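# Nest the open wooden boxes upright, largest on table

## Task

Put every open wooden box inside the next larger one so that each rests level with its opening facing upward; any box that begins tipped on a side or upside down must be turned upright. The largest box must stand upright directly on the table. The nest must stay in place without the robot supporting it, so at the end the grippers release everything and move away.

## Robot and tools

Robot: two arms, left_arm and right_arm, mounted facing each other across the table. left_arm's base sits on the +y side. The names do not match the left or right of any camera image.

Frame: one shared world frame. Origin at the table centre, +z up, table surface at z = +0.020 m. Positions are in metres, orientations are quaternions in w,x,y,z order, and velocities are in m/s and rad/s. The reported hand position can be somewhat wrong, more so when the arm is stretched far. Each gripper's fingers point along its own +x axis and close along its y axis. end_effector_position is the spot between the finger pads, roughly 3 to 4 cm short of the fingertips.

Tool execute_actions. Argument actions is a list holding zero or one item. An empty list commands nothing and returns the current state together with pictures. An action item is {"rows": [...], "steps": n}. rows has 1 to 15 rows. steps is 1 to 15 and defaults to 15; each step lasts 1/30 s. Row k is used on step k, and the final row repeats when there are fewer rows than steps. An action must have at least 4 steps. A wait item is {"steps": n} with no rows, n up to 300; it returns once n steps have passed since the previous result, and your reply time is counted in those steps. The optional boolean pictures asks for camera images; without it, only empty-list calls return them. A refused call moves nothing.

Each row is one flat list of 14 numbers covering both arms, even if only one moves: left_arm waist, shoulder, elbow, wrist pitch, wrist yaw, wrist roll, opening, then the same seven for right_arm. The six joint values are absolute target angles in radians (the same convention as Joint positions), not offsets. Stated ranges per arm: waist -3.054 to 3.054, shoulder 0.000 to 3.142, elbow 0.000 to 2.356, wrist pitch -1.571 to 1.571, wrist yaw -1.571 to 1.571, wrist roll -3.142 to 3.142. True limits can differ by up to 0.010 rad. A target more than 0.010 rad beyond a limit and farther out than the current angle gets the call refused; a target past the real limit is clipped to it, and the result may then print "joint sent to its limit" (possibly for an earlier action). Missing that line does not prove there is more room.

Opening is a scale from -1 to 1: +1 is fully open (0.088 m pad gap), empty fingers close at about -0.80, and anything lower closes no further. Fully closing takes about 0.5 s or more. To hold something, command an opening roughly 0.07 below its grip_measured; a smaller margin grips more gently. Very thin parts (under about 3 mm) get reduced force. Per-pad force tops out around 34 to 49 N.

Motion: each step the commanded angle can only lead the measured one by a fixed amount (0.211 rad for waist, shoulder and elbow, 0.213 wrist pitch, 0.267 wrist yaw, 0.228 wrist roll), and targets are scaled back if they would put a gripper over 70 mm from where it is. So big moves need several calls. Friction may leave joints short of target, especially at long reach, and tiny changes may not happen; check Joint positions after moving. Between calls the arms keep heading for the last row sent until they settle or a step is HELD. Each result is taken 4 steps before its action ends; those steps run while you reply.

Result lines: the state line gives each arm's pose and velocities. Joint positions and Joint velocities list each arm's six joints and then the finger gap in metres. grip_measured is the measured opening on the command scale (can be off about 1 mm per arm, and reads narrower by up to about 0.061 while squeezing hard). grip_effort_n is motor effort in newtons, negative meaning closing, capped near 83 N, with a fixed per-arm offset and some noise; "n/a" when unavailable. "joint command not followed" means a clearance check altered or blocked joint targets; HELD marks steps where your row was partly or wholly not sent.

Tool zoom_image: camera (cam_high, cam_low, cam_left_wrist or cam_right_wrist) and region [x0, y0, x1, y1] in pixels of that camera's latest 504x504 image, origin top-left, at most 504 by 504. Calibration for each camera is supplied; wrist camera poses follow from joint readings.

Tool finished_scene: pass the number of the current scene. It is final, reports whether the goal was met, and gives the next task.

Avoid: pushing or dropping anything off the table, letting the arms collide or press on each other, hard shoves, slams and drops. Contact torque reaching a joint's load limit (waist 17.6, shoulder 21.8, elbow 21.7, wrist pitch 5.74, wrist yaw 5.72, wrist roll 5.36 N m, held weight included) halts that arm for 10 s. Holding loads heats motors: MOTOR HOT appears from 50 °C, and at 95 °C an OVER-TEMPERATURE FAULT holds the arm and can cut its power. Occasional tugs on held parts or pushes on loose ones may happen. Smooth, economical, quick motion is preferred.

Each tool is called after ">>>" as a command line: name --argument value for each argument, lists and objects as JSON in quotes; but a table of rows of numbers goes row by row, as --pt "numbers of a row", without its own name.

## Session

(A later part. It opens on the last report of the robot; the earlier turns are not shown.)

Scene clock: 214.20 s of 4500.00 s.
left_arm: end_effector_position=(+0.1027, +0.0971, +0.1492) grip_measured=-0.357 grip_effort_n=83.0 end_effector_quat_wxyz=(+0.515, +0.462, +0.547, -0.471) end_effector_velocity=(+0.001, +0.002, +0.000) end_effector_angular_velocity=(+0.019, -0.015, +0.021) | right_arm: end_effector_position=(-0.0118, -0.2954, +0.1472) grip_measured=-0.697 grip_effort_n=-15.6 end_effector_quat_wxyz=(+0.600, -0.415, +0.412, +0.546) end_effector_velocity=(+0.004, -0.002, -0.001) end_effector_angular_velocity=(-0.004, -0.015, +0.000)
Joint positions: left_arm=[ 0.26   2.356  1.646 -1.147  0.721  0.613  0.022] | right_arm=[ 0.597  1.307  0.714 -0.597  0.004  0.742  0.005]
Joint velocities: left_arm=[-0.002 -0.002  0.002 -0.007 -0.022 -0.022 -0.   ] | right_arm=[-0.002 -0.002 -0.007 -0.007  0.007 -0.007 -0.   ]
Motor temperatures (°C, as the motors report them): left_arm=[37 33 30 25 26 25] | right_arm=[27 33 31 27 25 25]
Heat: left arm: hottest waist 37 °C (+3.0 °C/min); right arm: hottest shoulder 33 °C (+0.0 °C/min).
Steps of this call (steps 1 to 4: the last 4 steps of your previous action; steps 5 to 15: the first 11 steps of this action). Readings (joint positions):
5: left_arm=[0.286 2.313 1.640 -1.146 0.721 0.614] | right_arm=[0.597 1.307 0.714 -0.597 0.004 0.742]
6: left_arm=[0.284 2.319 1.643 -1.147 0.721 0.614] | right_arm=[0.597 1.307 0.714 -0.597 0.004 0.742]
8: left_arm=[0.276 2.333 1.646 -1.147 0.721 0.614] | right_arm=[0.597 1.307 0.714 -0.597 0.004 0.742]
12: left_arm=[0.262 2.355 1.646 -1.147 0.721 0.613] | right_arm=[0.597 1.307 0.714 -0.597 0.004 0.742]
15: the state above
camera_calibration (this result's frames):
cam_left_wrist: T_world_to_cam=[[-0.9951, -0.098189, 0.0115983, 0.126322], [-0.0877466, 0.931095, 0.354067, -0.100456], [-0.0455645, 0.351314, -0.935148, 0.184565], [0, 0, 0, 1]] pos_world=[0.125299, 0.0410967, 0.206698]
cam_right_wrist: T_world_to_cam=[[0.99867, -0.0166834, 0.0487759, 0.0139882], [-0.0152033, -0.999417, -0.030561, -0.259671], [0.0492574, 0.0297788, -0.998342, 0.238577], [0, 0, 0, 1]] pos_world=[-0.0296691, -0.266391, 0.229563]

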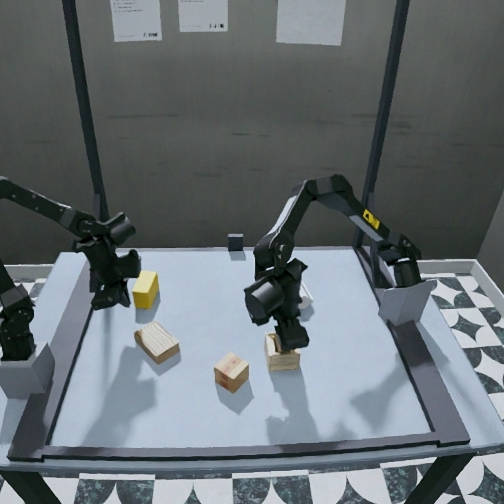

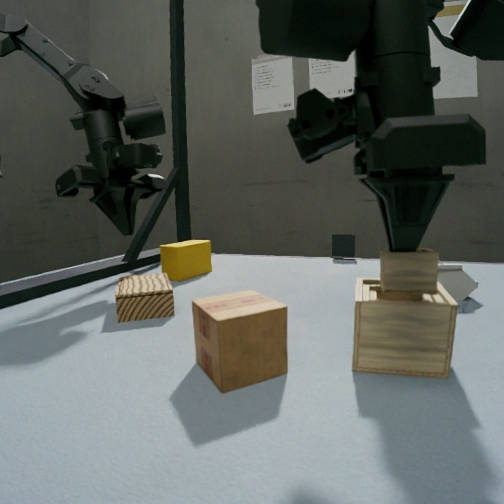

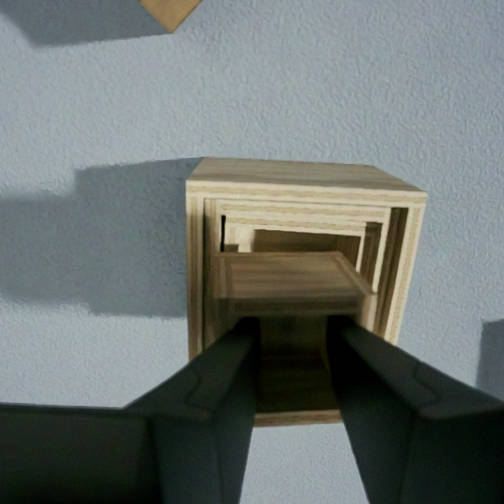

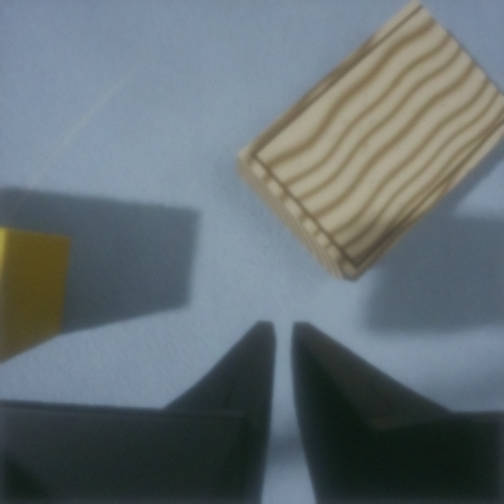

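>>> execute_actions --actions '[{"rows":[[0.256,2.362,1.675,-1.147,0.72,0.70,0.2,0.6,1.3,0.7,-0.6,0.0,0.74,-0.7]],"steps":15}]' --pictures true

>>> zoom_image --camera "cam_low" --region '[300,180,460,340]'

Scene clock: 214.83 s of 4500.00 s.
left_arm: end_effector_position=(+0.1021, +0.0912, +0.1513) grip_measured=-0.357 grip_effort_n=83.0 end_effector_quat_wxyz=(+0.496, +0.486, +0.521, -0.496) end_effector_velocity=(-0.001, +0.002, -0.000) end_effector_angular_velocity=(+0.010, -0.001, -0.019) | right_arm: end_effector_position=(-0.0118, -0.2954, +0.1472) grip_measured=-0.697 grip_effort_n=-16.0 end_effector_quat_wxyz=(+0.600, -0.415, +0.412, +0.546) end_effector_velocity=(+0.003, -0.004, -0.001) end_effector_angular_velocity=(-0.022, -0.015, +0.015)
Joint positions: left_arm=[ 0.255  2.357  1.665 -1.147  0.721  0.692  0.022] | right_arm=[ 0.597  1.307  0.714 -0.597  0.004  0.742  0.005]
Joint velocities: left_arm=[-0.002 -0.002 -0.002 -0.007 -0.007  0.022 -0.   ] | right_arm=[-0.002 -0.002 -0.002 -0.022 -0.007 -0.022  0.   ]
Motor temperatures (°C, as the motors report them): left_arm=[37 33 30 25 26 25] | right_arm=[27 33 31 27 25 25]
Heat: left arm: hottest waist 37 °C (+3.0 °C/min); right arm: hottest shoulder 33 °C (+0.0 °C/min).
Steps of this call (steps 1 to 4: the last 4 steps of your previous action; steps 5 to 8: the robot went on to your last target; steps 9 to 19: the first 11 steps of this action). Readings (joint positions):
9: left_arm=[0.260 2.357 1.647 -1.147 0.721 0.620] | right_arm=[0.597 1.307 0.714 -0.597 0.004 0.742]
10: left_arm=[0.260 2.357 1.650 -1.147 0.721 0.638] | right_arm=[0.597 1.307 0.714 -0.597 0.004 0.742]
12: left_arm=[0.258 2.357 1.656 -1.147 0.721 0.663] | right_arm=[0.597 1.307 0.714 -0.597 0.004 0.742]
16: left_arm=[0.256 2.357 1.665 -1.147 0.721 0.686] | right_arm=[0.597 1.307 0.714 -0.597 0.004 0.742]
19: the state above
camera_calibration (this result's frames):
cam_left_wrist: T_world_to_cam=[[-0.999977, -0.00395934, 0.00556957, 0.117929], [-0.00180398, 0.939082, 0.34369, -0.103706], [-0.00659107, 0.343672, -0.939067, 0.185857], [0, 0, 0, 1]] pos_world=[0.118964, 0.0339813, 0.209518]
cam_right_wrist: T_world_to_cam=[[0.99867, -0.0166834, 0.0487759, 0.0139882], [-0.0152033, -0.999417, -0.030561, -0.259671], [0.0492574, 0.0297788, -0.998342, 0.238577], [0, 0, 0, 1]] pos_world=[-0.0296691, -0.266391, 0.229563]

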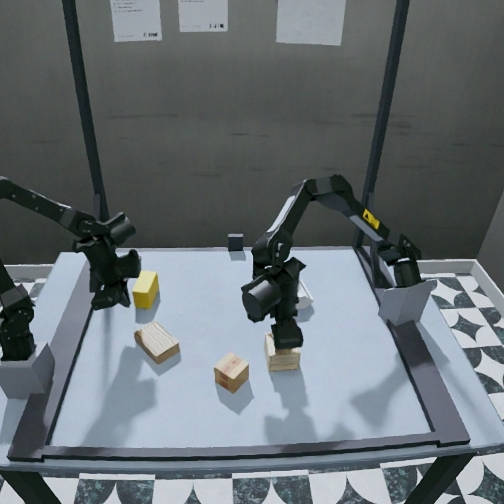

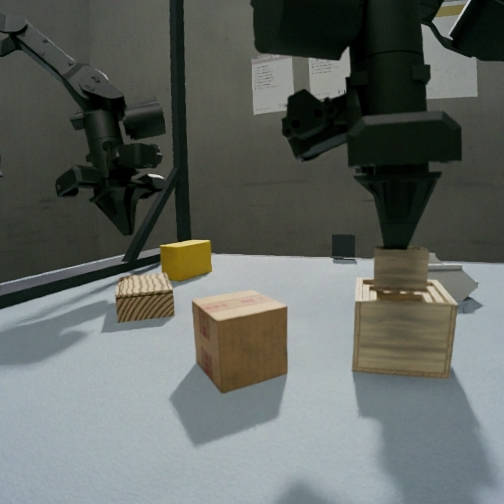

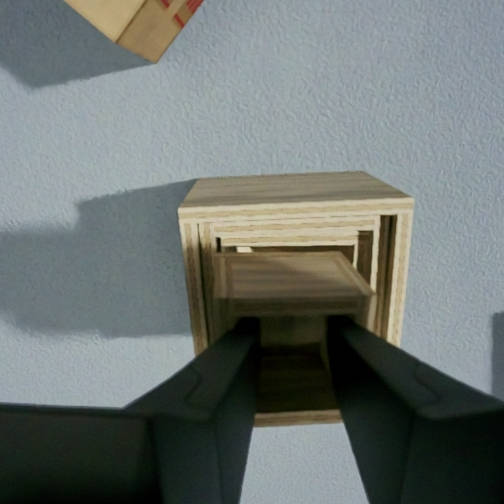

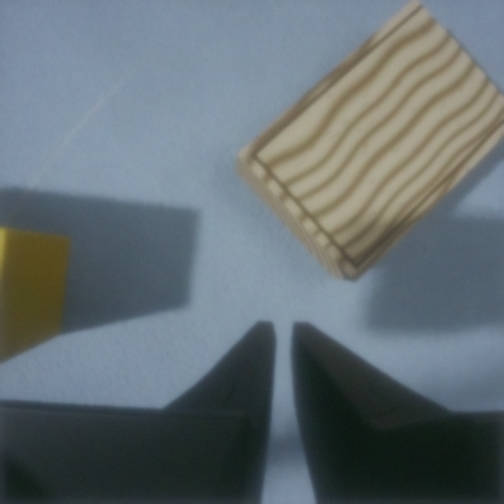

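Region (300, 180, 460, 340) of cam_low's 504x504 image, scaled by 3.150, with more detail than that image has.

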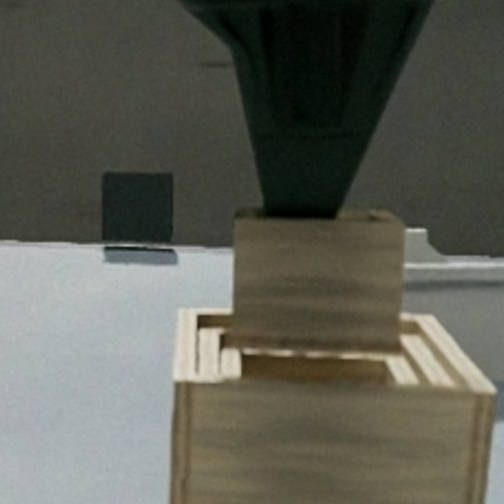

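>>> execute_actions --actions '[{"rows":[[0.238,2.386,1.665,-1.147,0.72,0.69,0.2,0.6,1.3,0.7,-0.6,0.0,0.74,-0.7]],"steps":15}]' --pictures true

>>> zoom_image --camera "cam_low" --region '[300,180,460,340]'

Scene clock: 215.33 s of 4500.00 s.
left_arm: end_effector_position=(+0.1002, +0.0922, +0.1411) grip_measured=-0.357 grip_effort_n=83.0 end_effector_quat_wxyz=(+0.486, +0.490, +0.528, -0.494) end_effector_velocity=(+0.000, +0.002, +0.001) end_effector_angular_velocity=(+0.008, -0.003, +0.013) | right_arm: end_effector_position=(-0.0118, -0.2954, +0.1472) grip_measured=-0.697 grip_effort_n=-15.6 end_effector_quat_wxyz=(+0.600, -0.415, +0.412, +0.546) end_effector_velocity=(-0.001, +0.000, +0.000) end_effector_angular_velocity=(+0.002, +0.012, -0.006)
Joint positions: left_arm=[ 0.236  2.375  1.667 -1.147  0.721  0.694  0.022] | right_arm=[ 0.597  1.307  0.714 -0.597  0.004  0.742  0.005]
Joint velocities: left_arm=[ 0.002 -0.002 -0.002 -0.007 -0.007 -0.007 -0.   ] | right_arm=[-0.002 -0.002 -0.002  0.007 -0.007  0.007  0.   ]
Motor temperatures (°C, as the motors report them): left_arm=[37 33 30 25 26 25] | right_arm=[27 33 31 27 25 25]
Heat: left arm: hottest waist 37 °C (+3.0 °C/min); right arm: hottest shoulder 33 °C (+0.0 °C/min).
Steps of this call (steps 1 to 4: the last 4 steps of your previous action; steps 5 to 15: the first 11 steps of this action). Readings (joint positions):
5: left_arm=[0.255 2.358 1.667 -1.147 0.721 0.696] | right_arm=[0.597 1.307 0.714 -0.597 0.004 0.742]
6: left_arm=[0.253 2.360 1.667 -1.147 0.721 0.696] | right_arm=[0.597 1.307 0.714 -0.597 0.004 0.742]
8: left_arm=[0.247 2.364 1.667 -1.147 0.721 0.696] | right_arm=[0.597 1.307 0.714 -0.597 0.004 0.742]
12: left_arm=[0.237 2.374 1.667 -1.147 0.721 0.694] | right_arm=[0.597 1.307 0.714 -0.597 0.004 0.742]
15: the state above
camera_calibration (this result's frames):
cam_left_wrist: T_world_to_cam=[[-0.999828, 0.000453666, 0.0185362, 0.113798], [0.00717852, 0.93121, 0.364413, -0.104166], [-0.0170957, 0.364484, -0.931053, 0.173896], [0, 0, 0, 1]] pos_world=[0.117499, 0.0335669, 0.197756]
cam_right_wrist: T_world_to_cam=[[0.99867, -0.0166834, 0.0487759, 0.0139882], [-0.0152033, -0.999417, -0.030561, -0.259671], [0.0492574, 0.0297788, -0.998342, 0.238577], [0, 0, 0, 1]] pos_world=[-0.0296691, -0.266391, 0.229563]

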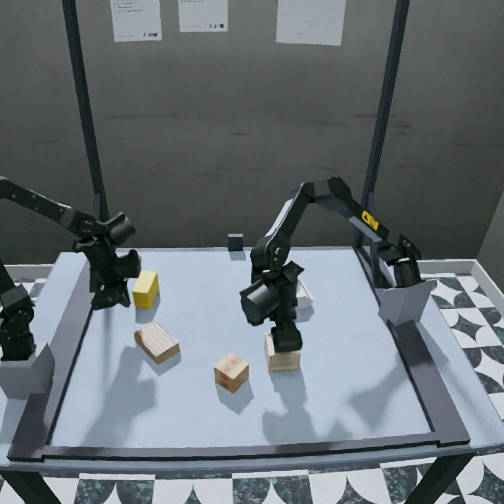

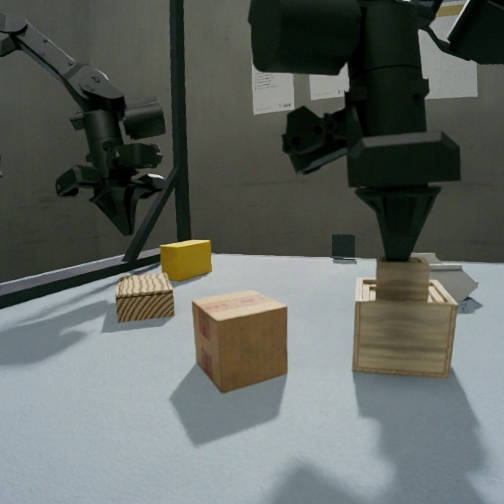

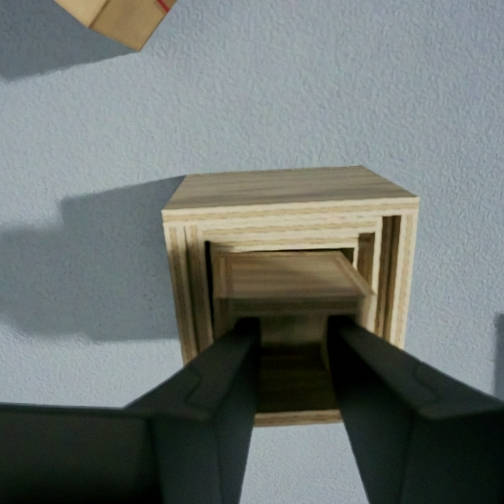

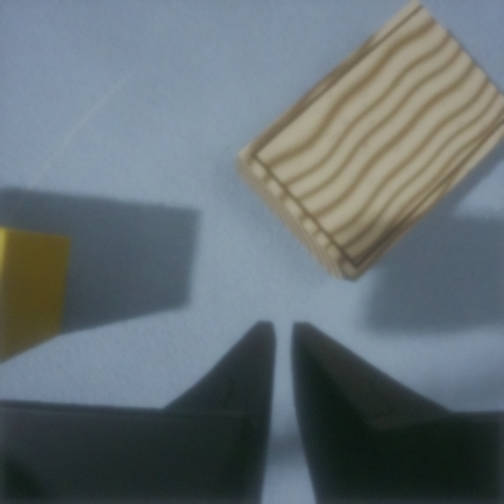

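Region (300, 180, 460, 340) of cam_low's 504x504 image, scaled by 3.150, with more detail than that image has.

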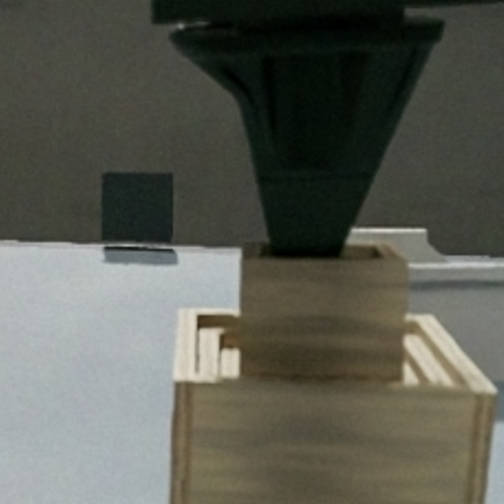

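>>> execute_actions --actions '[{"rows":[[0.236,2.40,1.67,-1.147,0.72,0.69,0.2,0.6,1.3,0.7,-0.6,0.0,0.74,-0.7]],"steps":15}]' --pictures true

>>> zoom_image --camera "cam_low" --region '[300,180,460,340]'

Scene clock: 216.07 s of 4500.00 s.
left_arm: end_effector_position=(+0.1019, +0.0939, +0.1380) grip_measured=-0.357 grip_effort_n=83.0 end_effector_quat_wxyz=(+0.485, +0.488, +0.533, -0.492) end_effector_velocity=(-0.003, +0.001, -0.002) end_effector_angular_velocity=(+0.014, -0.001, +0.006) | right_arm: end_effector_position=(-0.0118, -0.2954, +0.1472) grip_measured=-0.697 grip_effort_n=-16.0 end_effector_quat_wxyz=(+0.600, -0.415, +0.412, +0.546) end_effector_velocity=(-0.001, +0.000, +0.000) end_effector_angular_velocity=(+0.001, +0.008, +0.008)
Joint positions: left_arm=[ 0.236  2.386  1.667 -1.147  0.722  0.692  0.022] | right_arm=[ 0.597  1.307  0.714 -0.597  0.004  0.742  0.005]
Joint velocities: left_arm=[-0.007 -0.002 -0.002 -0.007 -0.007 -0.007 -0.   ] | right_arm=[-0.002 -0.002 -0.002  0.007 -0.007 -0.007 -0.   ]
Motor temperatures (°C, as the motors report them): left_arm=[37 33 30 25 26 25] | right_arm=[27 33 31 27 25 25]
Heat: left arm: hottest waist 37 °C (+3.0 °C/min); right arm: hottest shoulder 33 °C (+0.0 °C/min).
Steps of this call (steps 1 to 4: the last 4 steps of your previous action; steps 5 to 11: the robot went on to your last target; steps 12 to 22: the first 11 steps of this action). Readings (joint positions):
12: left_arm=[0.236 2.376 1.667 -1.147 0.721 0.693] | right_arm=[0.597 1.307 0.714 -0.597 0.004 0.742]
13: left_arm=[0.236 2.378 1.667 -1.147 0.721 0.693] | right_arm=[0.597 1.307 0.714 -0.597 0.004 0.742]
15: left_arm=[0.236 2.382 1.667 -1.147 0.721 0.693] | right_arm=[0.597 1.307 0.714 -0.597 0.004 0.742]
19: left_arm=[0.236 2.386 1.667 -1.147 0.722 0.692] | right_arm=[0.597 1.307 0.714 -0.597 0.004 0.742]
22: the state above
camera_calibration (this result's frames):
cam_left_wrist: T_world_to_cam=[[-0.999672, -0.00783103, 0.0243805, 0.115542], [0.0017359, 0.929178, 0.36963, -0.104681], [-0.0255484, 0.369551, -0.928859, 0.170513], [0, 0, 0, 1]] pos_world=[0.120042, 0.035159, 0.194258]
cam_right_wrist: T_world_to_cam=[[0.99867, -0.0166834, 0.0487759, 0.0139882], [-0.0152033, -0.999417, -0.030561, -0.259671], [0.0492574, 0.0297788, -0.998342, 0.238577], [0, 0, 0, 1]] pos_world=[-0.0296691, -0.266391, 0.229563]

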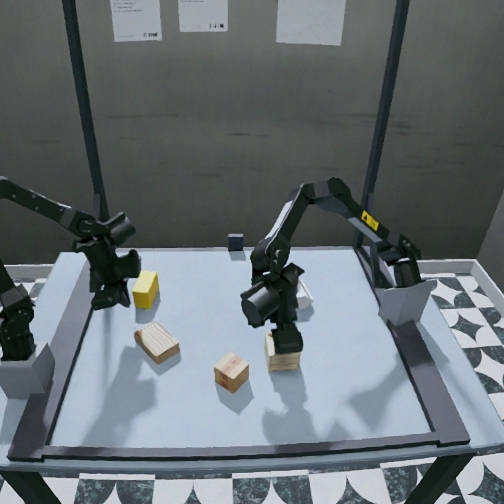

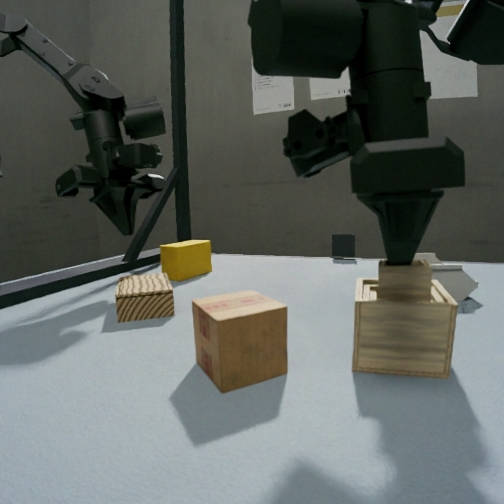

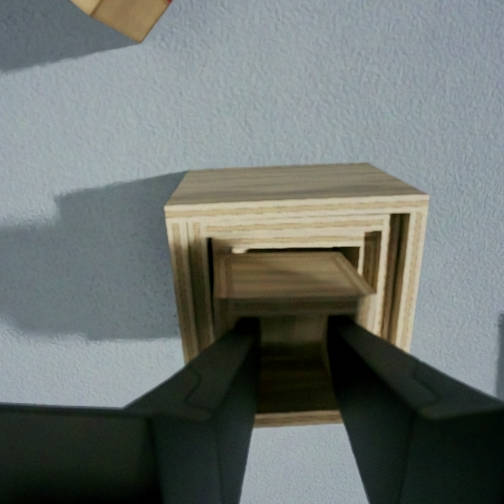

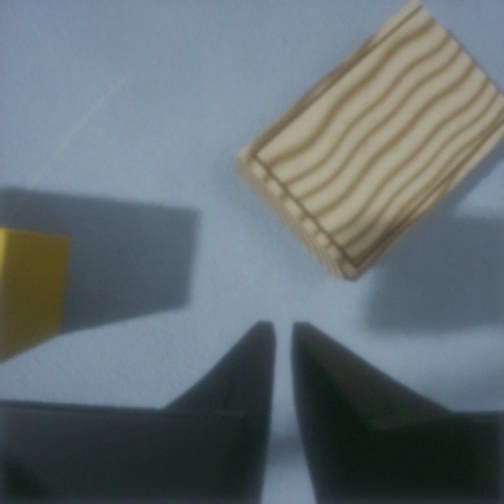

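Region (300, 180, 460, 340) of cam_low's 504x504 image, scaled by 3.150, with more detail than that image has.

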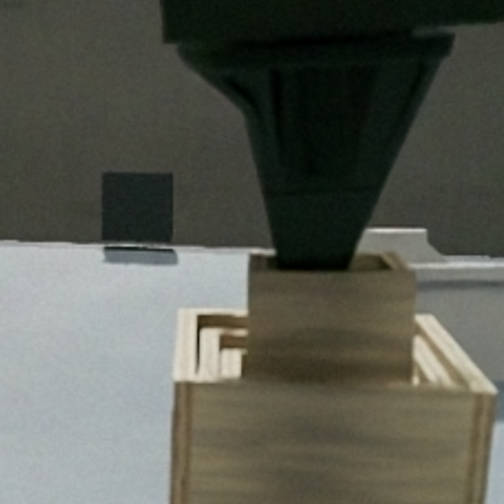

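>>> execute_actions --actions '[{"rows":[[0.22,2.418,1.685,-1.147,0.72,0.69,0.2,0.6,1.3,0.7,-0.6,0.0,0.74,-0.7]],"steps":15}]' --pictures true

>>> zoom_image --camera "cam_low" --region '[300,180,460,340]'

Scene clock: 216.57 s of 4500.00 s.
left_arm: end_effector_position=(+0.1026, +0.0934, +0.1370) grip_measured=-0.357 grip_effort_n=83.0 end_effector_quat_wxyz=(+0.484, +0.487, +0.536, -0.491) end_effector_velocity=(-0.002, +0.001, -0.002) end_effector_angular_velocity=(+0.014, -0.001, +0.006) | right_arm: end_effector_position=(-0.0118, -0.2954, +0.1472) grip_measured=-0.697 grip_effort_n=-16.0 end_effector_quat_wxyz=(+0.600, -0.415, +0.412, +0.546) end_effector_velocity=(-0.001, -0.002, -0.001) end_effector_angular_velocity=(-0.019, +0.010, +0.007)
Joint positions: left_arm=[ 0.234  2.395  1.678 -1.155  0.722  0.692  0.022] | right_arm=[ 0.597  1.307  0.714 -0.597  0.004  0.742  0.005]
Joint velocities: left_arm=[-0.007  0.002  0.002 -0.007 -0.007 -0.007 -0.   ] | right_arm=[-0.002  0.002  0.002 -0.007 -0.022 -0.007 -0.   ]
Motor temperatures (°C, as the motors report them): left_arm=[37 33 30 25 26 25] | right_arm=[27 33 31 27 25 25]
Heat: left arm: hottest waist 37 °C (+3.0 °C/min); right arm: hottest shoulder 33 °C (+0.0 °C/min).
Steps of this call (steps 1 to 4: the last 4 steps of your previous action; steps 5 to 15: the first 11 steps of this action). Readings (joint positions):
5: left_arm=[0.236 2.387 1.667 -1.148 0.722 0.692] | right_arm=[0.597 1.307 0.714 -0.597 0.004 0.742]
6: left_arm=[0.235 2.390 1.670 -1.150 0.722 0.692] | right_arm=[0.597 1.307 0.714 -0.597 0.004 0.742]
8: left_arm=[0.234 2.392 1.674 -1.152 0.722 0.692] | right_arm=[0.597 1.307 0.714 -0.597 0.004 0.742]
12: left_arm=[0.234 2.395 1.677 -1.155 0.722 0.692] | right_arm=[0.597 1.307 0.714 -0.597 0.004 0.742]
15: the state above
camera_calibration (this result's frames):
cam_left_wrist: T_world_to_cam=[[-0.999562, -0.0115297, 0.0272624, 0.116169], [-0.000492108, 0.927366, 0.374154, -0.103999], [-0.0295961, 0.373977, -0.926966, 0.169522], [0, 0, 0, 1]] pos_world=[0.121084, 0.0343875, 0.192886]
cam_right_wrist: T_world_to_cam=[[0.99867, -0.0166834, 0.0487759, 0.0139882], [-0.0152033, -0.999417, -0.030561, -0.259671], [0.0492574, 0.0297788, -0.998342, 0.238577], [0, 0, 0, 1]] pos_world=[-0.0296691, -0.266391, 0.229563]

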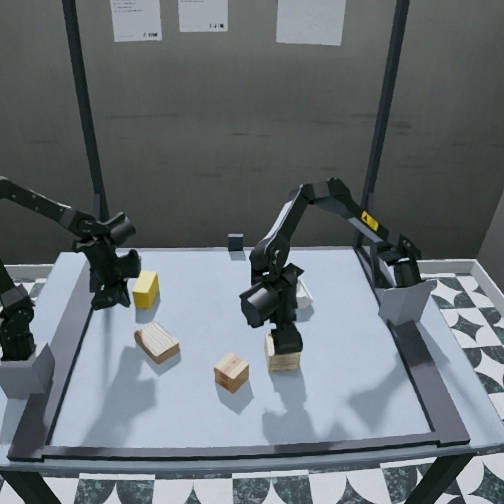

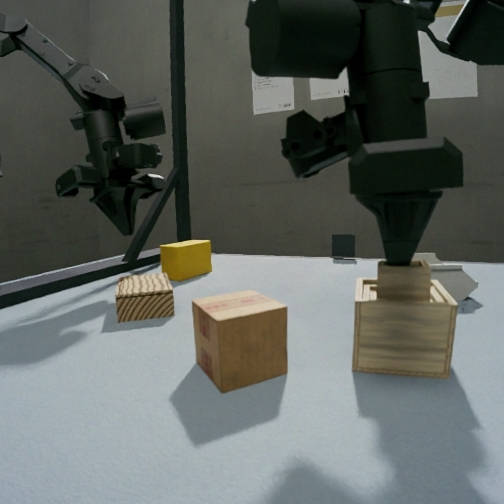

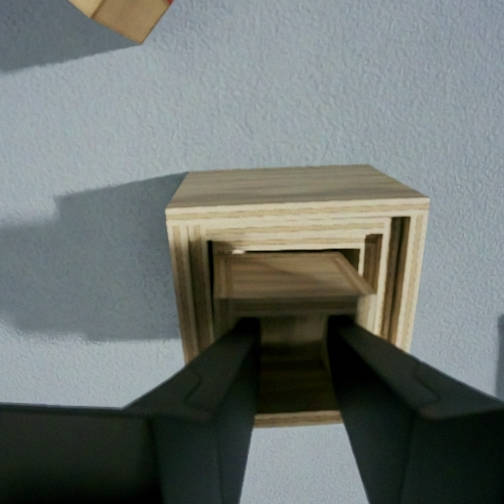

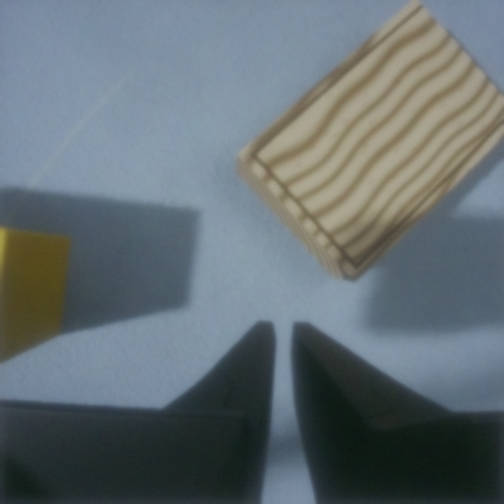

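Region (300, 180, 460, 340) of cam_low's 504x504 image, scaled by 3.150, with more detail than that image has.

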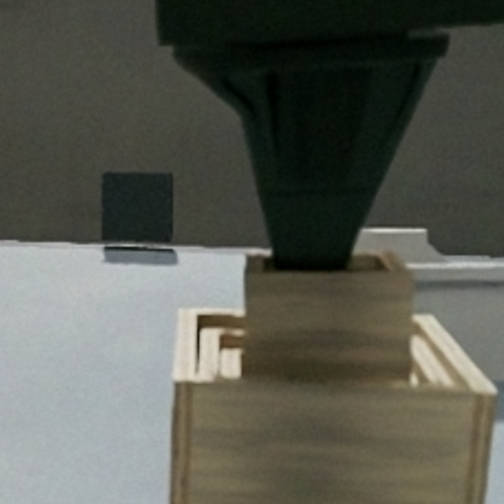

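>>> execute_actions --actions '[{"rows":[[0.25,2.385,1.685,-1.147,0.72,0.69,0.2,0.6,1.3,0.7,-0.6,0.0,0.74,-0.7]],"steps":15}]'

>>> execute_actions --actions '[{"rows":[[0.23,2.415,1.685,-1.147,0.72,0.69,0.2,0.6,1.3,0.7,-0.6,0.0,0.74,-0.7]],"steps":15}]' --pictures true

>>> zoom_image --camera "cam_low" --region '[300,180,460,340]'

Scene clock: 217.23 s of 4500.00 s.
left_arm: end_effector_position=(+0.1050, +0.0928, +0.1386) grip_measured=-0.357 grip_effort_n=83.0 end_effector_quat_wxyz=(+0.488, +0.486, +0.533, -0.492) end_effector_velocity=(-0.003, +0.004, +0.005) end_effector_angular_velocity=(+0.017, +0.005, +0.030) | right_arm: end_effector_position=(-0.0118, -0.2954, +0.1472) grip_measured=-0.697 grip_effort_n=-15.6 end_effector_quat_wxyz=(+0.600, -0.415, +0.412, +0.546) end_effector_velocity=(-0.002, -0.000, +0.001) end_effector_angular_velocity=(+0.003, +0.010, +0.014)
Joint positions: left_arm=[ 0.24   2.396  1.679 -1.149  0.722  0.691  0.022] | right_arm=[ 0.597  1.307  0.714 -0.597  0.004  0.742  0.005]
Joint velocities: left_arm=[ 0.007 -0.007  0.002 -0.037 -0.007 -0.007  0.   ] | right_arm=[ 0.002 -0.007 -0.002  0.007 -0.007 -0.007 -0.   ]
Motor temperatures (°C, as the motors report them): left_arm=[37 33 30 25 26 25] | right_arm=[27 33 31 27 25 25]
Heat: left arm: hottest waist 37 °C (+3.0 °C/min); right arm: hottest shoulder 33 °C (+0.0 °C/min).
Steps of this call (steps 1 to 4: the last 4 steps of your previous action; steps 5 to 9: the robot went on to your last target; steps 10 to 20: the first 11 steps of this action). Readings (joint positions):
10: left_arm=[0.234 2.396 1.678 -1.156 0.722 0.691] | right_arm=[0.597 1.307 0.714 -0.597 0.004 0.742]
11: left_arm=[0.235 2.396 1.679 -1.154 0.722 0.691] | right_arm=[0.597 1.307 0.714 -0.597 0.004 0.742]
13: left_arm=[0.238 2.396 1.679 -1.150 0.722 0.691] | right_arm=[0.597 1.307 0.714 -0.597 0.004 0.742]
17: left_arm=[0.239 2.396 1.679 -1.149 0.722 0.691] | right_arm=[0.597 1.307 0.714 -0.597 0.004 0.742]
20: the state above

Scene clock: 217.73 s of 4500.00 s.
left_arm: end_effector_position=(+0.1047, +0.0927, +0.1372) grip_measured=-0.357 grip_effort_n=83.0 end_effector_quat_wxyz=(+0.486, +0.488, +0.533, -0.491) end_effector_velocity=(+0.001, +0.001, -0.002) end_effector_angular_velocity=(+0.015, -0.018, -0.019) | right_arm: end_effector_position=(-0.0118, -0.2954, +0.1472) grip_measured=-0.697 grip_effort_n=-15.6 end_effector_quat_wxyz=(+0.600, -0.415, +0.412, +0.546) end_effector_velocity=(-0.001, -0.003, -0.001) end_effector_angular_velocity=(-0.019, +0.010, +0.007)
Joint positions: left_arm=[ 0.237  2.397  1.68  -1.149  0.72   0.691  0.022] | right_arm=[ 0.597  1.307  0.714 -0.597  0.004  0.742  0.005]
Joint velocities: left_arm=[-0.007 -0.002 -0.002  0.007 -0.022  0.007 -0.   ] | right_arm=[-0.002 -0.002 -0.002 -0.007 -0.022 -0.007 -0.   ]
Motor temperatures (°C, as the motors report them): left_arm=[37 33 30 25 26 25] | right_arm=[27 33 31 27 25 25]
Heat: left arm: hottest waist 37 °C (+3.0 °C/min); right arm: hottest shoulder 33 °C (+0.0 °C/min).
Steps of this call (steps 1 to 4: the last 4 steps of your previous action; steps 5 to 15: the first 11 steps of this action). Readings (joint positions):
5: left_arm=[0.241 2.396 1.679 -1.149 0.722 0.691] | right_arm=[0.597 1.307 0.714 -0.597 0.004 0.742]
6: left_arm=[0.241 2.396 1.679 -1.149 0.722 0.691] | right_arm=[0.597 1.307 0.714 -0.597 0.004 0.742]
8: left_arm=[0.238 2.396 1.679 -1.149 0.721 0.691] | right_arm=[0.597 1.307 0.714 -0.597 0.004 0.742]
12: left_arm=[0.237 2.397 1.680 -1.149 0.720 0.691] | right_arm=[0.597 1.307 0.714 -0.597 0.004 0.742]
15: the state above
camera_calibration (this result's frames):
cam_left_wrist: T_world_to_cam=[[-0.999697, -0.00943231, 0.0227283, 0.118658], [-0.000342355, 0.928863, 0.370423, -0.103133], [-0.0246054, 0.370303, -0.928585, 0.170037], [0, 0, 0, 1]] pos_world=[0.122771, 0.0339505, 0.1934]
cam_right_wrist: T_world_to_cam=[[0.99867, -0.0166834, 0.0487759, 0.0139882], [-0.0152033, -0.999417, -0.030561, -0.259671], [0.0492574, 0.0297788, -0.998342, 0.238577], [0, 0, 0, 1]] pos_world=[-0.0296691, -0.266391, 0.229563]

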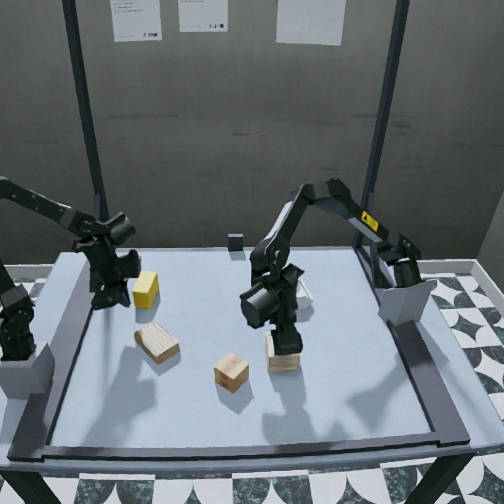

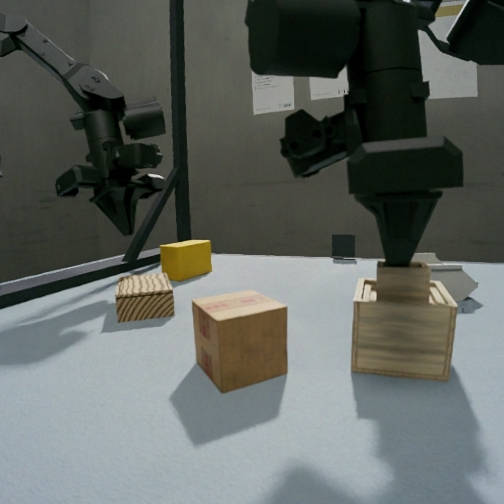

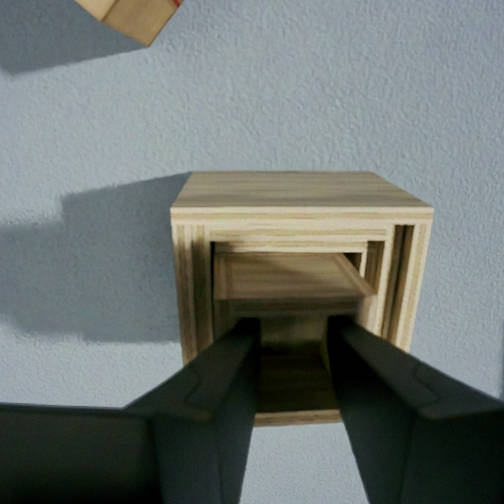

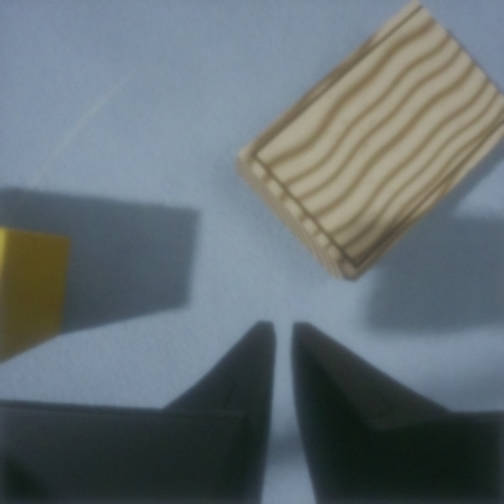

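Region (300, 180, 460, 340) of cam_low's 504x504 image, scaled by 3.150, with more detail than that image has.

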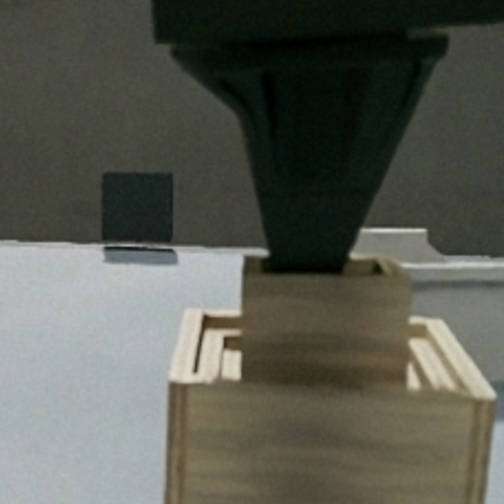

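>>> execute_actions --actions '[{"rows":[[0.255,2.368,1.662,-1.147,0.72,0.69,0.2,0.6,1.3,0.7,-0.6,0.0,0.74,-0.7]],"steps":15}]' --pictures true

>>> zoom_image --camera "cam_low" --region '[300,180,460,340]'

Scene clock: 218.23 s of 4500.00 s.
left_arm: end_effector_position=(+0.1055, +0.0949, +0.1414) grip_measured=-0.357 grip_effort_n=83.0 end_effector_quat_wxyz=(+0.491, +0.485, +0.533, -0.491) end_effector_velocity=(-0.004, -0.003, +0.012) end_effector_angular_velocity=(-0.025, -0.008, +0.003) | right_arm: end_effector_position=(-0.0118, -0.2954, +0.1472) grip_measured=-0.697 grip_effort_n=-15.6 end_effector_quat_wxyz=(+0.600, -0.415, +0.412, +0.546) end_effector_velocity=(-0.003, -0.001, -0.000) end_effector_angular_velocity=(-0.008, +0.018, +0.011)
Joint positions: left_arm=[ 0.248  2.386  1.669 -1.148  0.72   0.691  0.022] | right_arm=[ 0.597  1.307  0.714 -0.597  0.004  0.742  0.005]
Joint velocities: left_arm=[ 0.012 -0.032 -0.002 -0.007  0.007 -0.007 -0.   ] | right_arm=[-0.002 -0.002 -0.002  0.007 -0.022 -0.007  0.   ]
Motor temperatures (°C, as the motors report them): left_arm=[37 33 30 25 26 25] | right_arm=[27 33 31 27 25 25]
Heat: left arm: hottest waist 37 °C (+3.0 °C/min); right arm: hottest shoulder 33 °C (+0.0 °C/min).
Steps of this call (steps 1 to 4: the last 4 steps of your previous action; steps 5 to 15: the first 11 steps of this action). Readings (joint positions):
5: left_arm=[0.237 2.398 1.680 -1.149 0.720 0.691] | right_arm=[0.597 1.307 0.714 -0.597 0.004 0.742]
6: left_arm=[0.238 2.397 1.679 -1.148 0.720 0.691] | right_arm=[0.597 1.307 0.714 -0.597 0.004 0.742]
8: left_arm=[0.241 2.396 1.675 -1.148 0.720 0.691] | right_arm=[0.597 1.307 0.714 -0.597 0.004 0.742]
12: left_arm=[0.246 2.391 1.670 -1.148 0.720 0.691] | right_arm=[0.597 1.307 0.714 -0.597 0.004 0.742]
15: the state above
camera_calibration (this result's frames):
cam_left_wrist: T_world_to_cam=[[-0.999659, -0.0169957, 0.0198486, 0.120514], [-0.00861917, 0.931537, 0.363545, -0.105127], [-0.0246684, 0.36325, -0.931365, 0.174218], [0, 0, 0, 1]] pos_world=[0.123864, 0.0366937, 0.198087]
cam_right_wrist: T_world_to_cam=[[0.99867, -0.0166834, 0.0487759, 0.0139882], [-0.0152033, -0.999417, -0.030561, -0.259671], [0.0492574, 0.0297788, -0.998342, 0.238577], [0, 0, 0, 1]] pos_world=[-0.0296691, -0.266391, 0.229563]

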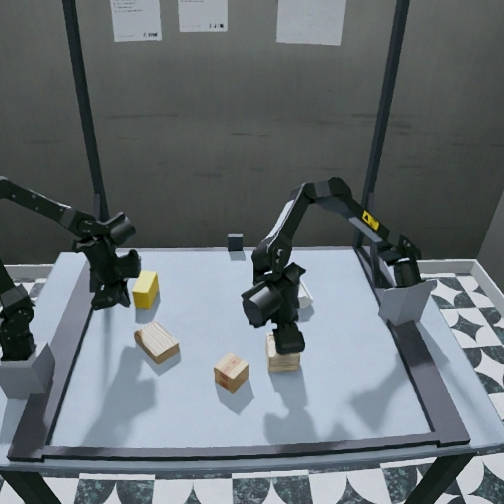

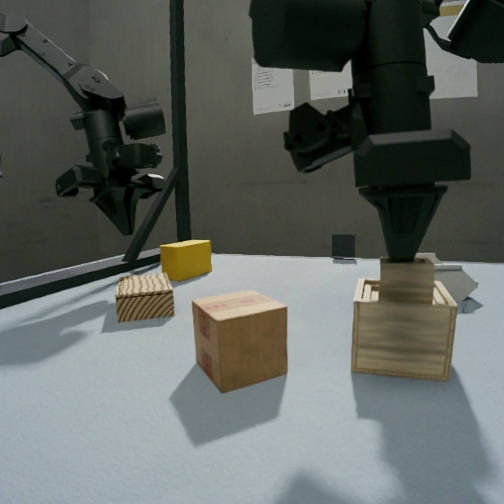

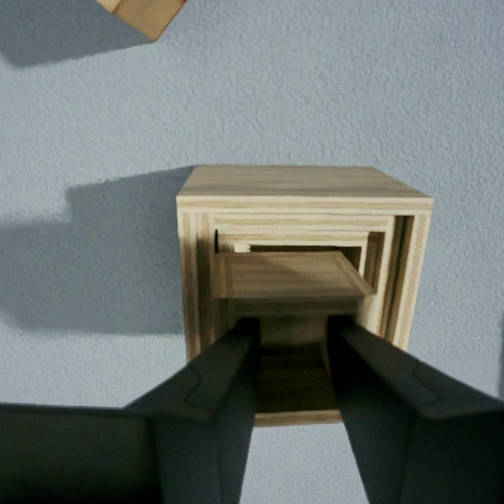

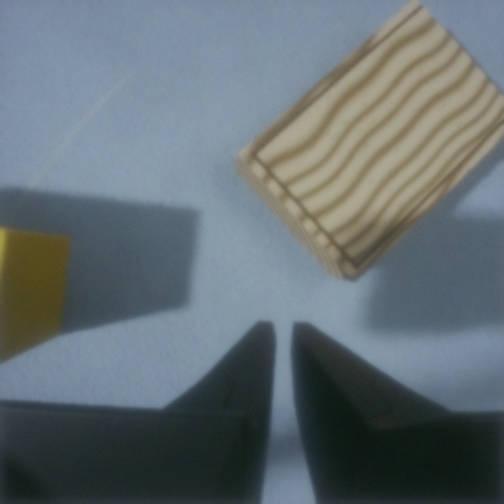

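Region (300, 180, 460, 340) of cam_low's 504x504 image, scaled by 3.150, with more detail than that image has.

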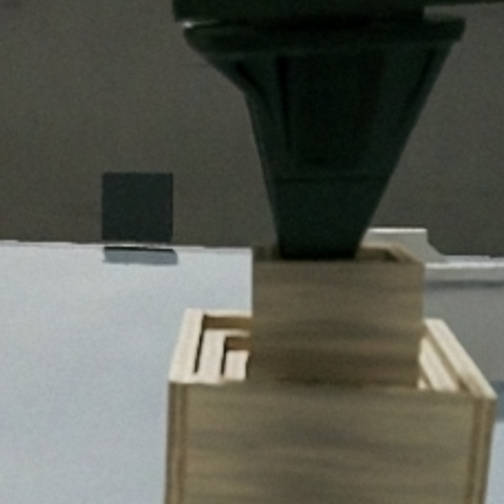

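>>> execute_actions --actions '[{"rows":[[0.228,2.412,1.662,-1.147,0.72,0.69,0.2,0.6,1.3,0.7,-0.6,0.0,0.74,-0.7]],"steps":15}]' --pictures true

>>> zoom_image --camera "cam_low" --region '[300,180,460,340]'

Scene clock: 220.70 s of 4500.00 s.
left_arm: end_effector_position=(+0.1031, +0.0952, +0.1366) grip_measured=-0.357 grip_effort_n=83.0 end_effector_quat_wxyz=(+0.485, +0.488, +0.536, -0.489) end_effector_velocity=(+0.001, +0.001, -0.002) end_effector_angular_velocity=(+0.005, -0.006, -0.011) | right_arm: end_effector_position=(-0.0118, -0.2954, +0.1472) grip_measured=-0.697 grip_effort_n=-15.6 end_effector_quat_wxyz=(+0.600, -0.415, +0.412, +0.546) end_effector_velocity=(+0.004, -0.004, -0.001) end_effector_angular_velocity=(-0.020, -0.010, -0.004)
Joint positions: left_arm=[ 0.236  2.391  1.667 -1.148  0.717  0.691  0.022] | right_arm=[ 0.597  1.307  0.714 -0.597  0.004  0.742  0.005]
Joint velocities: left_arm=[-0.002  0.002 -0.002  0.007 -0.007  0.007 -0.   ] | right_arm=[-0.007 -0.002 -0.002 -0.022 -0.007 -0.007 -0.   ]
Motor temperatures (°C, as the motors report them): left_arm=[37 34 30 25 26 25] | right_arm=[27 33 31 27 25 25]
Heat: left arm: hottest waist 37 °C (+3.0 °C/min); right arm: hottest shoulder 33 °C (+0.0 °C/min).
Steps of this call (steps 1 to 4: the last 4 steps of your previous action; steps 5 to 15: the robot went on to your last target; steps 16 to 63: nothing new was sent; steps 64 to 74: the first 11 steps of this action). Readings (joint positions):
64: left_arm=[0.249 2.384 1.667 -1.148 0.720 0.691] | right_arm=[0.597 1.307 0.714 -0.597 0.004 0.742]
65: left_arm=[0.247 2.384 1.667 -1.148 0.720 0.691] | right_arm=[0.597 1.307 0.714 -0.597 0.004 0.742]
67: left_arm=[0.241 2.387 1.667 -1.148 0.720 0.691] | right_arm=[0.597 1.307 0.714 -0.597 0.004 0.742]
71: left_arm=[0.235 2.390 1.667 -1.148 0.717 0.691] | right_arm=[0.597 1.307 0.714 -0.597 0.004 0.742]
74: the state above
camera_calibration (this result's frames):
cam_left_wrist: T_world_to_cam=[[-0.999652, -0.0120046, 0.0234878, 0.117255], [-0.00230206, 0.926745, 0.375683, -0.105506], [-0.0262771, 0.375498, -0.926451, 0.167977], [0, 0, 0, 1]] pos_world=[0.121385, 0.0361099, 0.192505]
cam_right_wrist: T_world_to_cam=[[0.99867, -0.0166834, 0.0487759, 0.0139882], [-0.0152033, -0.999417, -0.030561, -0.259671], [0.0492574, 0.0297788, -0.998342, 0.238577], [0, 0, 0, 1]] pos_world=[-0.0296691, -0.266391, 0.229563]

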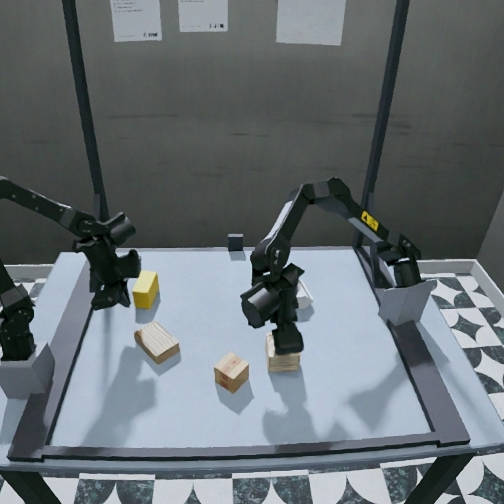

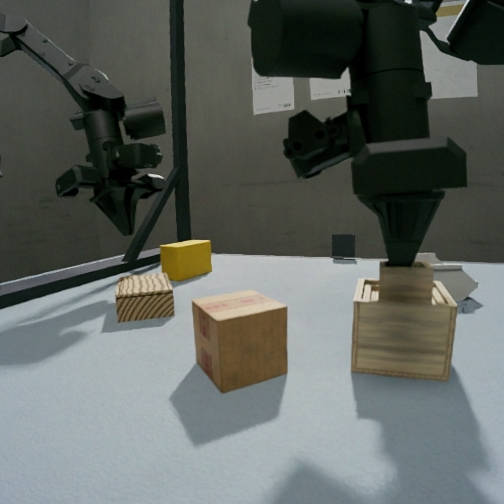

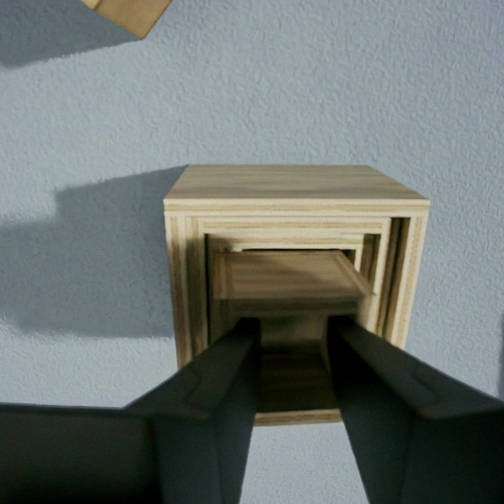

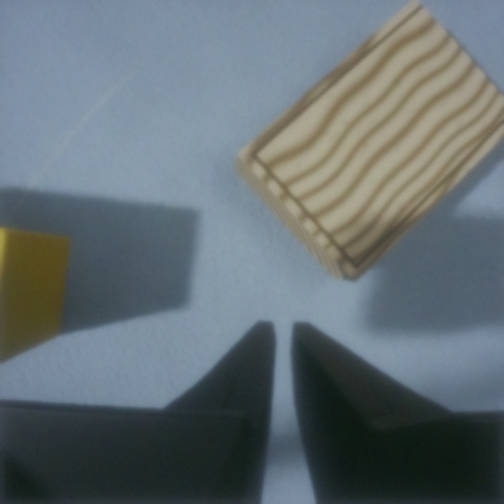

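Region (300, 180, 460, 340) of cam_low's 504x504 image, scaled by 3.150, with more detail than that image has.

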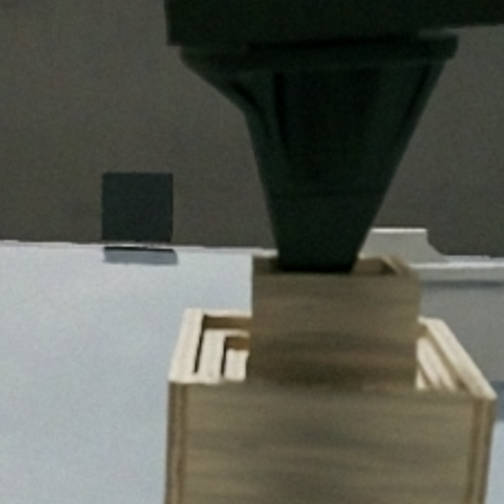

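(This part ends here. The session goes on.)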